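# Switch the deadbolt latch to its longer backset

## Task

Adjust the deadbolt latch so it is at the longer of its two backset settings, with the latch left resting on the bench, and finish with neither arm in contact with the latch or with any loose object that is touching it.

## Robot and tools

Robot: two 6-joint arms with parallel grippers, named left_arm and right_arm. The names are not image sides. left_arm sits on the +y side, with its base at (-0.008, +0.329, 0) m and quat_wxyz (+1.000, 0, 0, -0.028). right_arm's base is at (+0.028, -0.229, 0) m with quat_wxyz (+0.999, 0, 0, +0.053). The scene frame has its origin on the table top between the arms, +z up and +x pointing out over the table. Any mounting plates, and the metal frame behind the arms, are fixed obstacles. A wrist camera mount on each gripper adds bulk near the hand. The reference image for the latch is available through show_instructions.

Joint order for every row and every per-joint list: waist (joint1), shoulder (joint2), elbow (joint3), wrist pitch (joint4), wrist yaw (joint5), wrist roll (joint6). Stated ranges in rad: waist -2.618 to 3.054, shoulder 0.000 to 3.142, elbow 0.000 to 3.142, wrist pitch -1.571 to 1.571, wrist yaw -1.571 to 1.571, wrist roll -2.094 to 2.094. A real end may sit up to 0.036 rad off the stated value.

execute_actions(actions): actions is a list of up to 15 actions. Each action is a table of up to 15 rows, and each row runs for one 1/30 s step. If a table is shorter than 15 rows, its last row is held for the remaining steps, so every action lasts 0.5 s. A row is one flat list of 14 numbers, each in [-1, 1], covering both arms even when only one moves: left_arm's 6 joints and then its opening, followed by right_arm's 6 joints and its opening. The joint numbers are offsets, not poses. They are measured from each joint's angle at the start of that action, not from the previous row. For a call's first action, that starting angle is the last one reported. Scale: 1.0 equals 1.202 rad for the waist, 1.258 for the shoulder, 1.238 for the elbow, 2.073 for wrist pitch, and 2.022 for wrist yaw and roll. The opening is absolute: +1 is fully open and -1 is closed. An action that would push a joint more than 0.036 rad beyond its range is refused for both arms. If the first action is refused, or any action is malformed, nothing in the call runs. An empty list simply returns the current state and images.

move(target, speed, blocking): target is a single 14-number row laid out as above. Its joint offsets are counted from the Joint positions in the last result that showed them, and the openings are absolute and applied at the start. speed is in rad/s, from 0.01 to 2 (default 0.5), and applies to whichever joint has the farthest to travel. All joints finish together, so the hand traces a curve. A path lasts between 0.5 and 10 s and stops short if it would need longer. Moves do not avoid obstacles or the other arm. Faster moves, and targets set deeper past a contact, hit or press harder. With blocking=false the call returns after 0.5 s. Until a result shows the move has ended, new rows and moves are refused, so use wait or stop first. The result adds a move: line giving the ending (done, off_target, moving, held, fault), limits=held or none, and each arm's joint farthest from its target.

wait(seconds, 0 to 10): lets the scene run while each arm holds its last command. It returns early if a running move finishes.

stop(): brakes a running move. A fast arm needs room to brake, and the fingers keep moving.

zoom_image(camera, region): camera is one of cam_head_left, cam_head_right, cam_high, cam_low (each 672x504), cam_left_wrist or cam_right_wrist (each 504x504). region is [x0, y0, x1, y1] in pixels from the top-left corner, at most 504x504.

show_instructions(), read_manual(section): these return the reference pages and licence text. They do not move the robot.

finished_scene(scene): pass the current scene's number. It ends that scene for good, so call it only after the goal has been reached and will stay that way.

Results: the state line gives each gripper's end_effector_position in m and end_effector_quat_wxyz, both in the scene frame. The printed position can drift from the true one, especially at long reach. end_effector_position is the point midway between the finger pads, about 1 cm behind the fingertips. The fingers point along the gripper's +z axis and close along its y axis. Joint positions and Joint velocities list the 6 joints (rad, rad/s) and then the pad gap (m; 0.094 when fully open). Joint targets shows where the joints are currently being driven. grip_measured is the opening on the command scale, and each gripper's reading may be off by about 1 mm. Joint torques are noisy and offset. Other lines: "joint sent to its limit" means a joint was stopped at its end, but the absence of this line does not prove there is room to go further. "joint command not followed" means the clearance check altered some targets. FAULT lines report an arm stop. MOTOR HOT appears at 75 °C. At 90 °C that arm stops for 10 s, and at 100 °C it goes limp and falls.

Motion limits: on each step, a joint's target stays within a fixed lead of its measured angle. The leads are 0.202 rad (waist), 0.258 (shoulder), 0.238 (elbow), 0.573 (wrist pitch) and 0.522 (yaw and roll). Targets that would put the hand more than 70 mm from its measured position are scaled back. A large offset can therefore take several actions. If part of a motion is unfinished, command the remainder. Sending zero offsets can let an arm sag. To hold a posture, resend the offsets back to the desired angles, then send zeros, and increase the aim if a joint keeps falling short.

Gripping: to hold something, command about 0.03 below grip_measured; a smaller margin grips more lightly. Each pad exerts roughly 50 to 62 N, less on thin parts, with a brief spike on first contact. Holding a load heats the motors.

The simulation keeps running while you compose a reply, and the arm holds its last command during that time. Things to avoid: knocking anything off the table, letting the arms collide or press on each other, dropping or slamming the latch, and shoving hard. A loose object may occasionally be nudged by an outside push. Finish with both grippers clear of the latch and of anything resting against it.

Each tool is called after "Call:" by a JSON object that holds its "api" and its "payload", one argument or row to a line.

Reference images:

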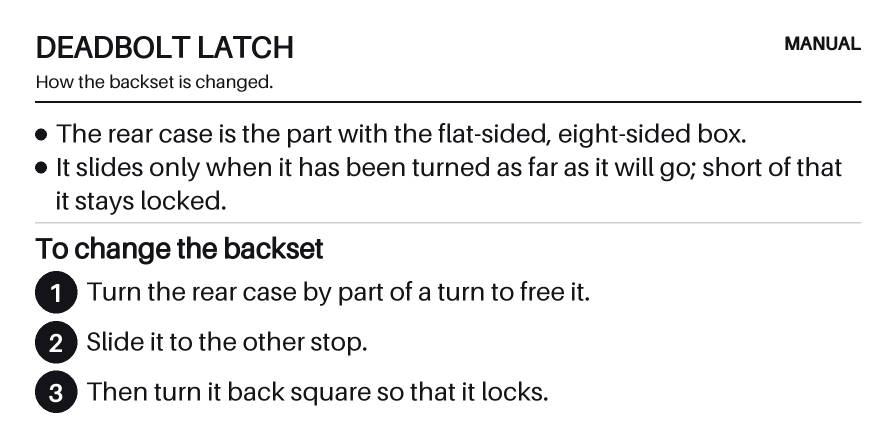

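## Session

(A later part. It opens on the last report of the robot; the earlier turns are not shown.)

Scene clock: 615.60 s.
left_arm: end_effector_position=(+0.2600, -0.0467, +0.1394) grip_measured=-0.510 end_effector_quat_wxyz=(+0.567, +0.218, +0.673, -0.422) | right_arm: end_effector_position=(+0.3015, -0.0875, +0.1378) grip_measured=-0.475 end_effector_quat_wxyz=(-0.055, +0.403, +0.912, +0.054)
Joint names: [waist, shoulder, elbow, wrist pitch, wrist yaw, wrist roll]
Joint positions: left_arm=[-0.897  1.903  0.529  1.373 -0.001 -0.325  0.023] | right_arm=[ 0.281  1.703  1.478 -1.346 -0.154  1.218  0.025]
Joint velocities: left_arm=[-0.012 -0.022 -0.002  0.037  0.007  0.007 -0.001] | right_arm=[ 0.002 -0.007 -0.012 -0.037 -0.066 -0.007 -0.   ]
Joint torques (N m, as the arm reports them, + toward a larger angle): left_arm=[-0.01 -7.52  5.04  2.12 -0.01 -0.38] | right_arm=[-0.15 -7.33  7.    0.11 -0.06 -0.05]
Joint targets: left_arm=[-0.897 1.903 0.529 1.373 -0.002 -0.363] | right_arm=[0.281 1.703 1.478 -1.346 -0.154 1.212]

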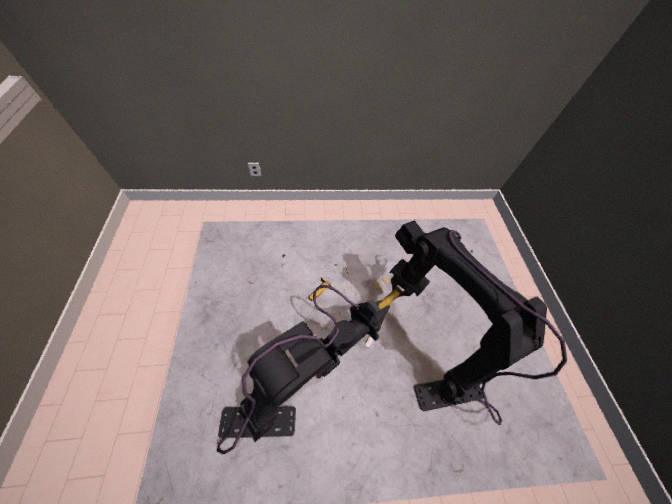

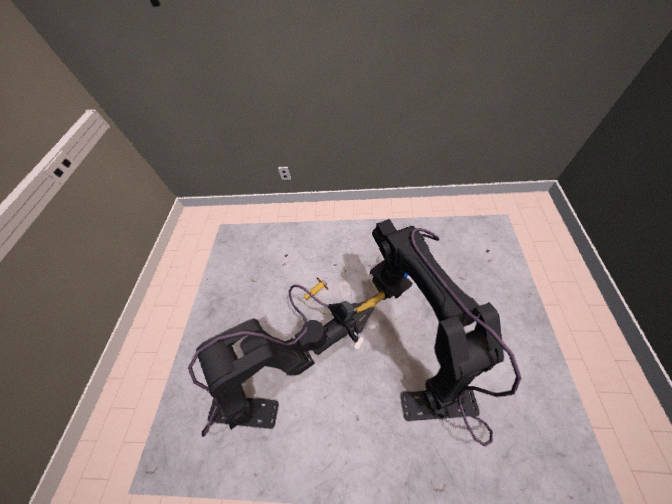

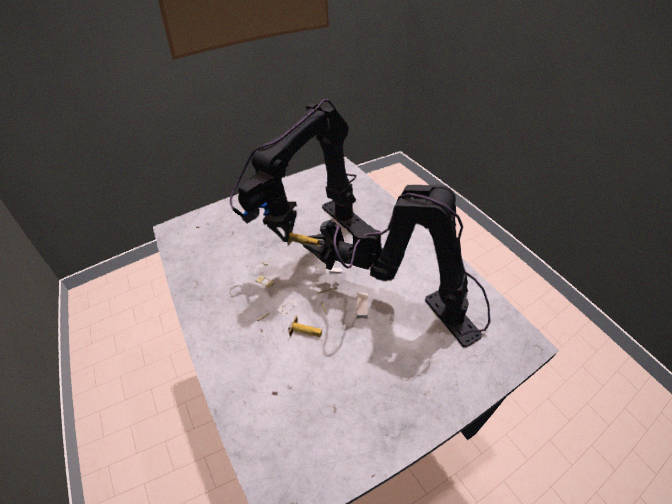

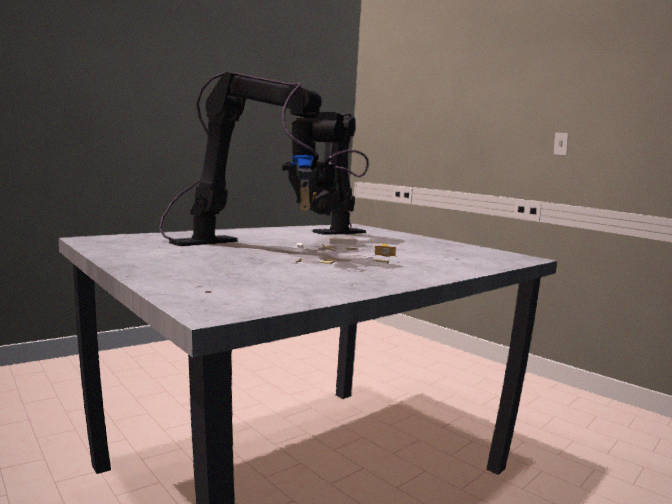

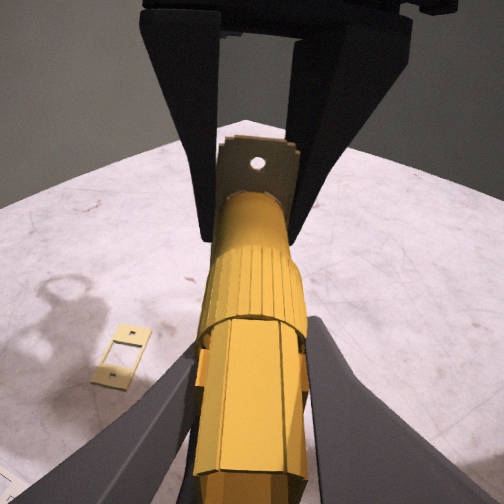

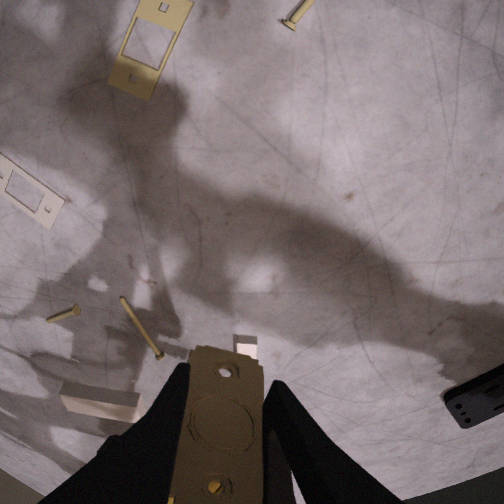

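Call:
{"api": "execute_actions", "payload": {
  "actions": [
    [[0,0,0.004,0,0,0.02,0.2,0,0,0,0,0,0,-0.8]],
    [[0,-0.09,-0.11,0,0,0,0.2,0,0,0,0,0,0,-0.8]],
    [[0,-0.09,-0.11,0,0,0.1,0.2,0,0,0,0,0,0,-0.8]],
    [[0.2,-0.15,-0.05,-0.05,0,0.05,0.2,-0.15,0,0,0,0.05,0,-0.8]],
    [[0.2,-0.2,0,-0.1,0,0,0.2,-0.15,0,0,0,0.05,0,-0.8]],
    [[0.1,-0.2,0,-0.1,0,0,0.2,0,0,0,0,0,0,-0.8]]
  ]
}}

Scene clock: 639.87 s.
left_arm: end_effector_position=(+0.3158, +0.2132, +0.2303) grip_measured=+0.198 end_effector_quat_wxyz=(+0.727, +0.106, +0.665, -0.134) | right_arm: end_effector_position=(+0.3373, -0.2297, +0.1357) grip_measured=-0.475 end_effector_quat_wxyz=(+0.011, +0.569, +0.823, -0.006)
Joint names: [waist, shoulder, elbow, wrist pitch, wrist yaw, wrist roll]
Joint positions: left_arm=[-0.298  1.037  0.214  0.917 -0.016 -0.023  0.056] | right_arm=[-0.097  1.703  1.478 -1.336  0.023  1.218  0.025]
Joint velocities: left_arm=[ 0.002 -0.002  0.002 -0.081  0.007 -0.037 -0.   ] | right_arm=[-0.002  0.017  0.002  0.007  0.022  0.022  0.001]
Joint torques (N m, as the arm reports them, + toward a larger angle): left_arm=[ 0.32 -1.8   8.14  1.94  0.01 -0.05] | right_arm=[-0.17 -7.64  6.91  0.13  0.02  0.  ]
Joint targets: left_arm=[-0.293 1.033 0.222 0.896 -0.014 -0.023] | right_arm=[-0.097 1.703 1.478 -1.336 0.023 1.218]

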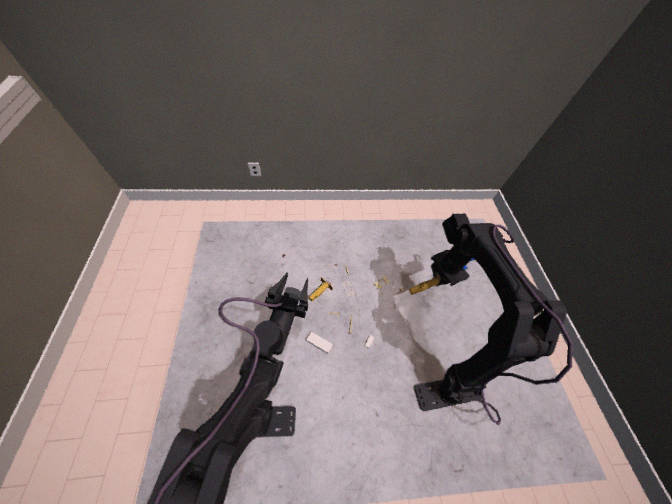

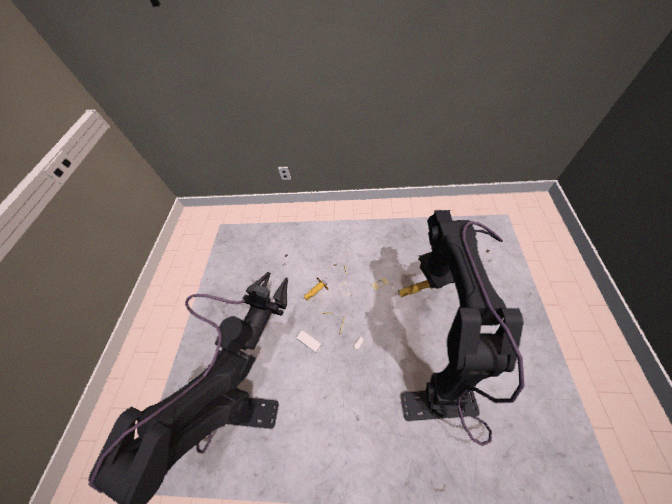

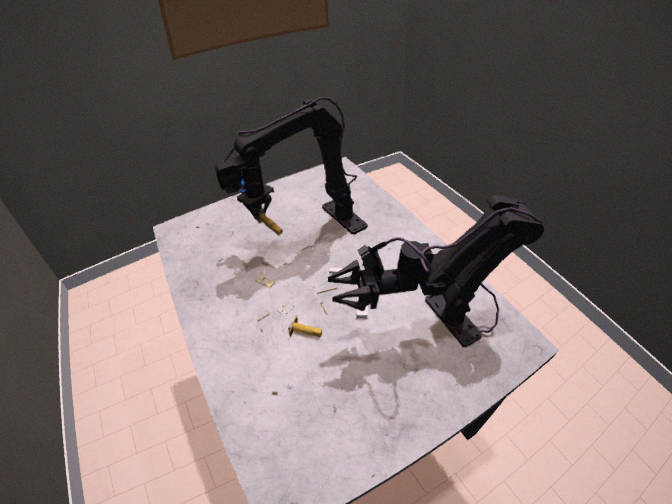

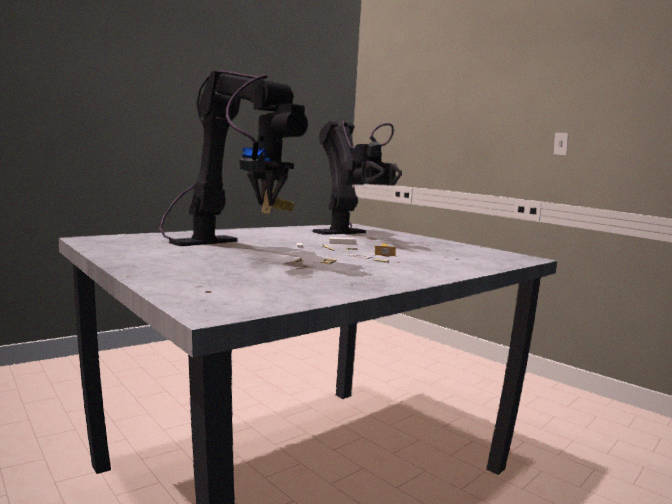

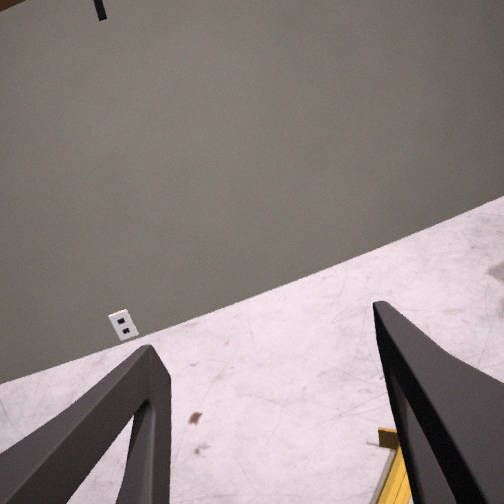

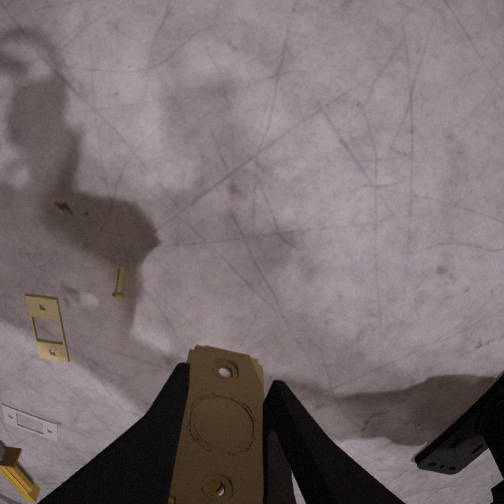

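Call:
{"api": "move", "payload": {
  "target": [0,0,0.005,0,0,0,0.2,0,0.04,-0.21,0.15,0,0,-0.8],
  "speed": 0.4
}}

Scene clock: 650.97 s.
left_arm: end_effector_position=(+0.3159, +0.2131, +0.2289) grip_measured=+0.198 end_effector_quat_wxyz=(+0.725, +0.106, +0.667, -0.134) | right_arm: end_effector_position=(+0.3444, -0.2297, +0.0633) grip_measured=-0.475 end_effector_quat_wxyz=(+0.019, +0.569, +0.822, -0.001)
Joint names: [waist, shoulder, elbow, wrist pitch, wrist yaw, wrist roll]
Joint positions: left_arm=[-0.298  1.037  0.214  0.912 -0.016 -0.023  0.056] | right_arm=[-0.097  1.745  1.236 -1.031  0.023  1.218  0.025]
Joint velocities: left_arm=[-0.007 -0.017 -0.032  0.037 -0.022 -0.007  0.001] | right_arm=[-0.002 -0.007 -0.012 -0.007 -0.022  0.051 -0.002]
Joint torques (N m, as the arm reports them, + toward a larger angle): left_arm=[ 0.   -1.41  8.03  2.15  0.   -0.04] | right_arm=[-0.02 -7.02  5.41  0.25  0.05  0.02]
Joint targets: left_arm=[-0.298 1.037 0.220 0.917 -0.016 -0.023] | right_arm=[-0.097 1.753 1.217 -1.025 0.023 1.218]
move: done; limits=none; left_arm: farthest joint: the elbow, 0.006 radians from its target (0.006 radians at the start); right_arm: farthest joint: the elbow, 0.018 radians from its target (0.259 radians at the start)

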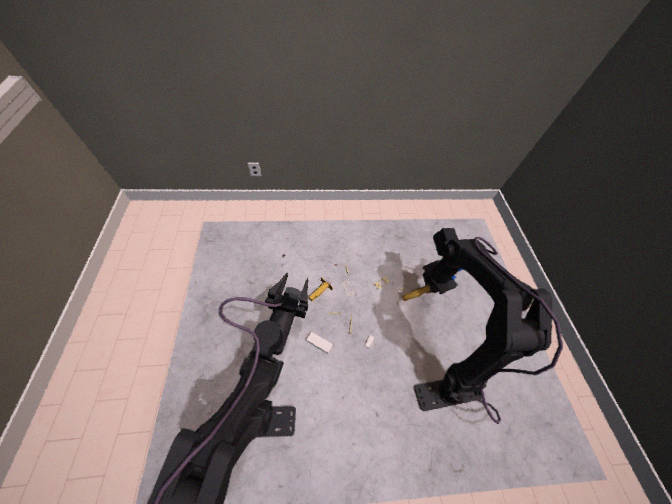

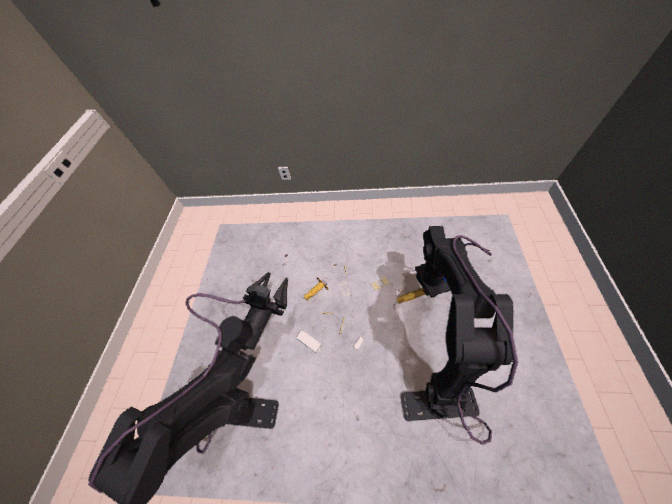

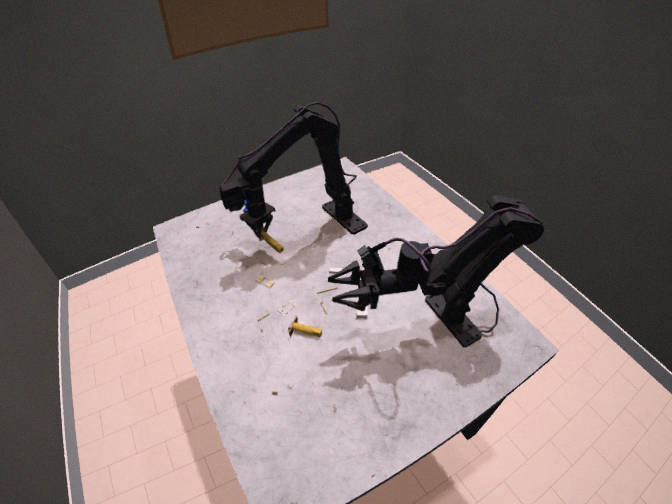

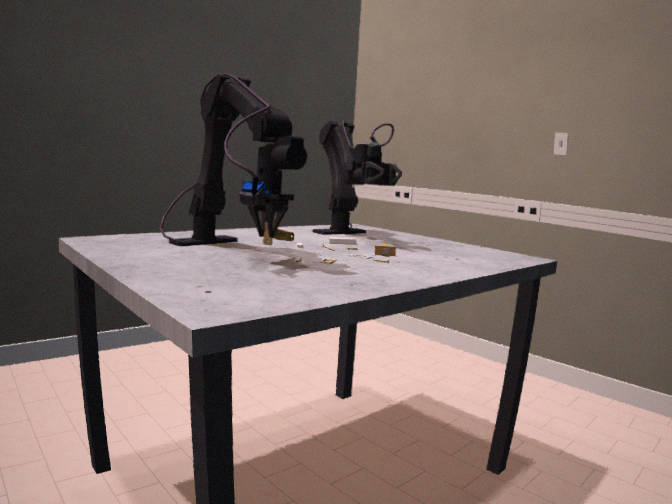

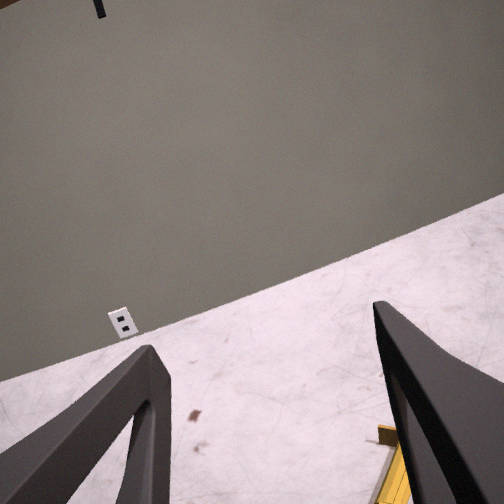

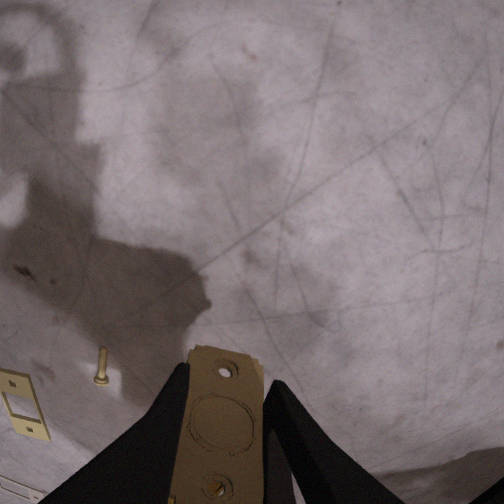

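Lower ~2 cm more.

Call:
{"api": "execute_actions", "payload": {
  "actions": [
    [[0,0,0.005,0,0,0,0.2,0,0.01,-0.045,0.03,0,0,-0.8]],
    [[0,0,0,0,0,0,0.2,0,0.004,-0.025,0.012,0,0,-0.8]]
  ]
}}

Call:
{"api": "zoom_image", "payload": {
  "camera": "cam_low",
  "region": [210,180,330,270]
}}

Scene clock: 658.67 s.
left_arm: end_effector_position=(+0.3159, +0.2131, +0.2289) grip_measured=+0.198 end_effector_quat_wxyz=(+0.725, +0.106, +0.667, -0.134) | right_arm: end_effector_position=(+0.3504, -0.2296, +0.0539) grip_measured=-0.475 end_effector_quat_wxyz=(+0.032, +0.568, +0.822, +0.009)
Joint names: [waist, shoulder, elbow, wrist pitch, wrist yaw, wrist roll]
Joint positions: left_arm=[-0.298  1.037  0.214  0.912 -0.016 -0.023  0.056] | right_arm=[-0.097  1.748  1.199 -0.959  0.023  1.218  0.025]
Joint velocities: left_arm=[-0.002  0.007  0.002  0.037 -0.022 -0.037  0.001] | right_arm=[-0.022  0.012  0.007  0.037 -0.051  0.037 -0.   ]
Joint torques (N m, as the arm reports them, + toward a larger angle): left_arm=[-0.06 -1.4   7.49  2.08 -0.01 -0.04] | right_arm=[ 0.06 -7.25  4.39  0.31  0.05  0.04]
Joint targets: left_arm=[-0.298 1.037 0.214 0.912 -0.016 -0.023] | right_arm=[-0.097 1.753 1.168 -0.952 0.023 1.218]

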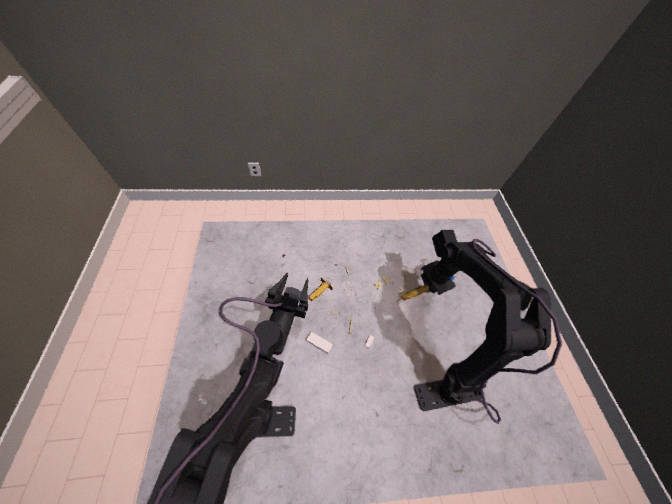

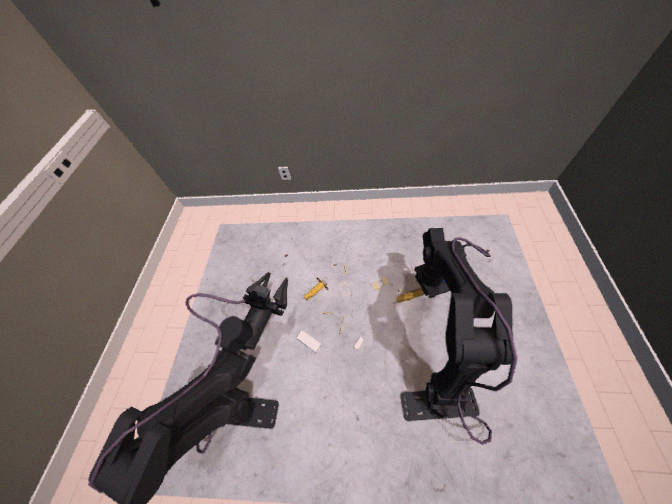

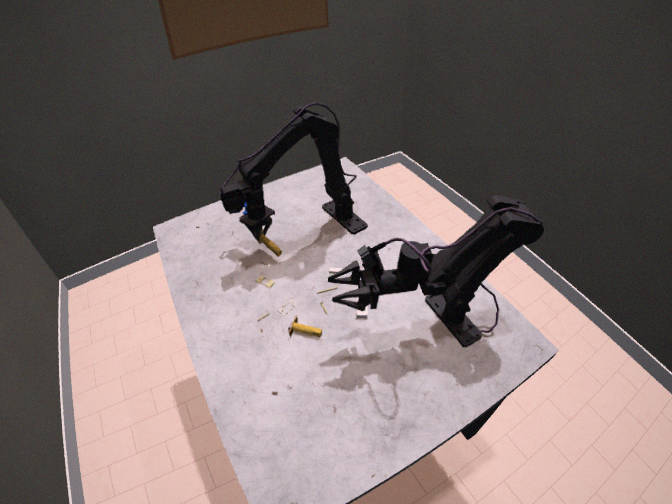

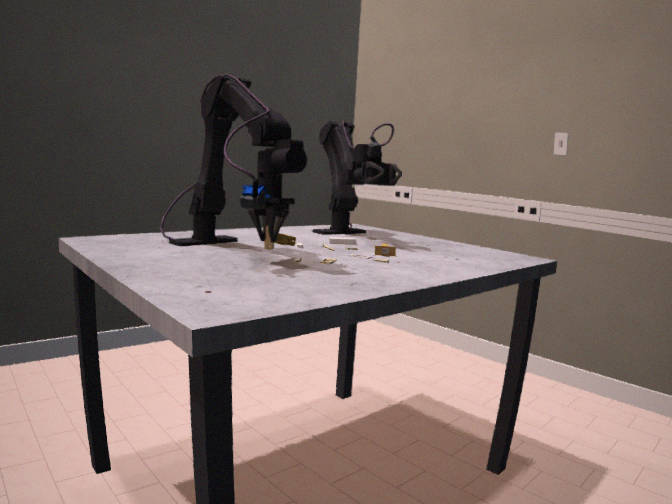

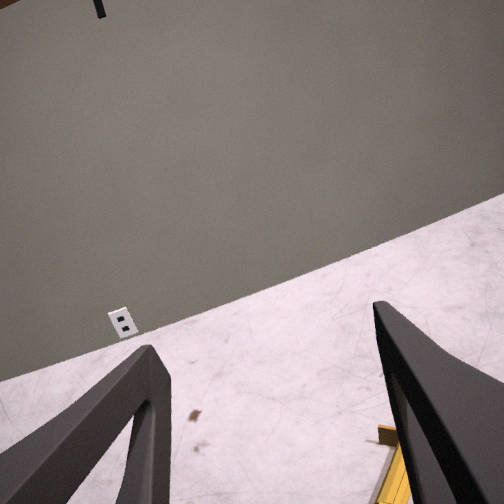

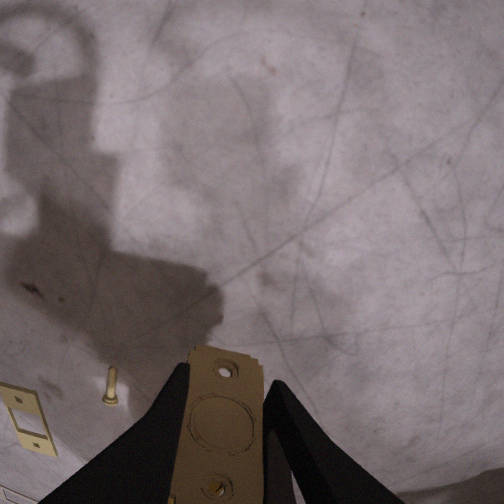

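Region (210, 180, 330, 270) of cam_low's 672x504 image, scaled by 4.200, with more detail than that image has; it fills the top 378 rows of this view, and the rest is white.

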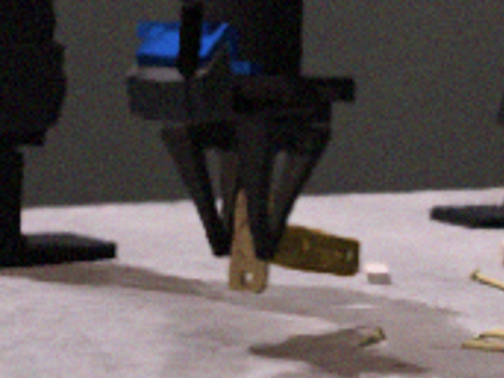

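Call:
{"api": "execute_actions", "payload": {
  "actions": [
    [[0,0,0.005,0,0,0,0.2,0,0,-0.005,0,0,0,-0.5]],
    [[0,0,0,0,0,0,0.2,0,0,0,0,0,0,-0.35]],
    [[0,0,0,0,0,0,0.2,0,0,0,0,0,0,0.1]],
    [[0,0,0,0,0,0,0.2,0,0,0.1,-0.05,0,0,0.1]],
    [[0,0,0,0,0,0,0.2,0,-0.03,0.15,-0.08,0,0,0.1]],
    [[0,0,0,0,0,0,0.2,0,-0.1,0.1,-0.05,0,0,0.1]]
  ]
}}

Scene clock: 666.53 s.
left_arm: end_effector_position=(+0.3159, +0.2131, +0.2289) grip_measured=+0.198 end_effector_quat_wxyz=(+0.725, +0.106, +0.667, -0.134) | right_arm: end_effector_position=(+0.3707, -0.2295, +0.2097) grip_measured=+0.098 end_effector_quat_wxyz=(+0.135, +0.563, +0.811, +0.081)
Joint names: [waist, shoulder, elbow, wrist pitch, wrist yaw, wrist roll]
Joint positions: left_arm=[-0.298  1.037  0.214  0.912 -0.016 -0.023  0.056] | right_arm=[-0.097  1.576  1.589 -1.268  0.023  1.218  0.052]
Joint velocities: left_arm=[-0.002  0.007  0.007 -0.051  0.095  0.066 -0.   ] | right_arm=[ 0.027 -0.022 -0.007 -0.037  0.081 -0.007  0.   ]
Joint torques (N m, as the arm reports them, + toward a larger angle): left_arm=[-0.05 -1.36  7.47  2.07 -0.01 -0.04] | right_arm=[ 0.09 -5.67  8.18  0.58  0.04 -0.01]
Joint targets: left_arm=[-0.298 1.037 0.214 0.912 -0.016 -0.023] | right_arm=[-0.097 1.587 1.599 -1.290 0.023 1.218]

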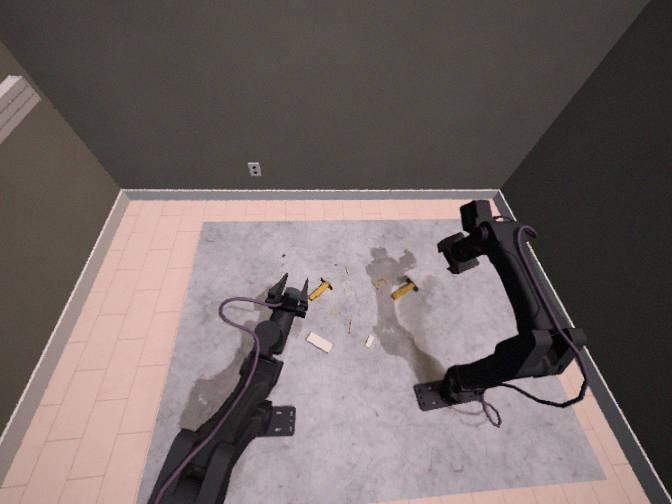

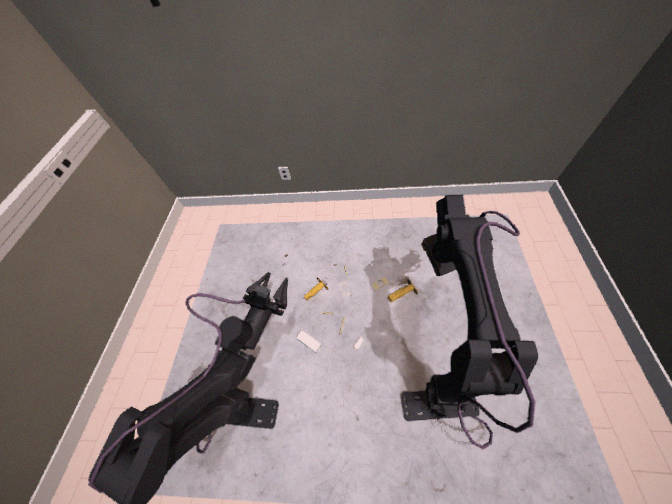

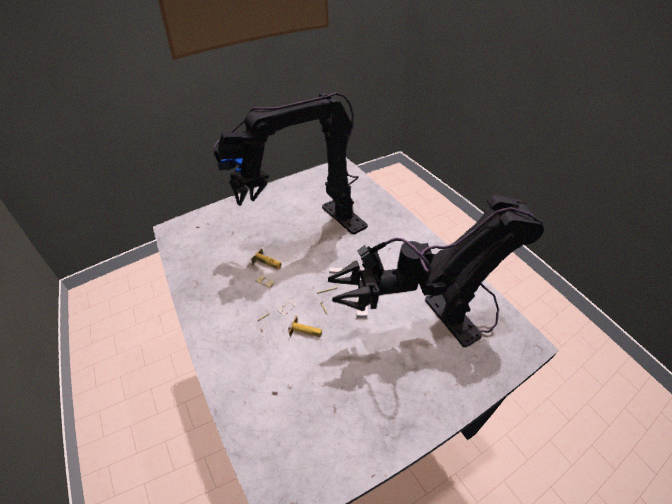

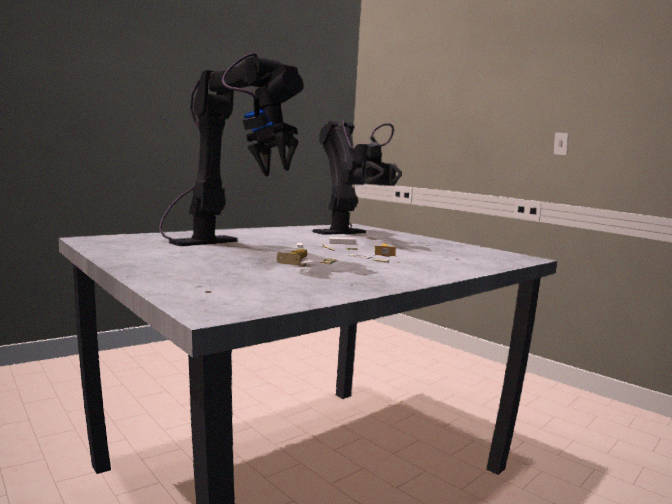

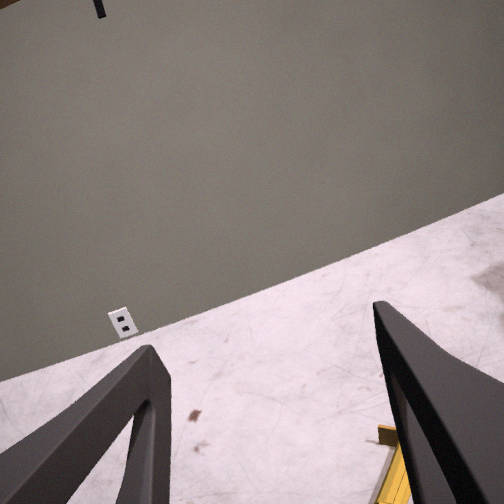

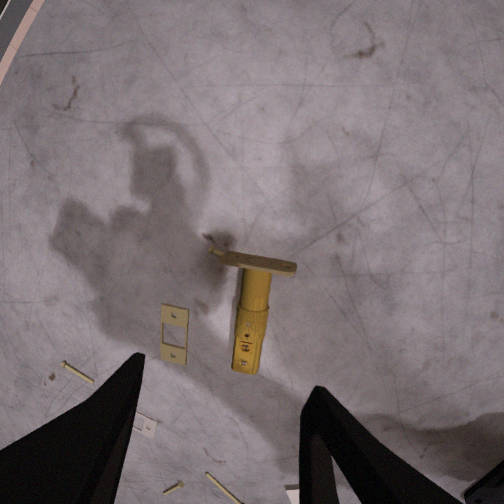

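Call:
{"api": "finished_scene", "payload": {
  "scene": 1
}}

The scene is finished: the task was done.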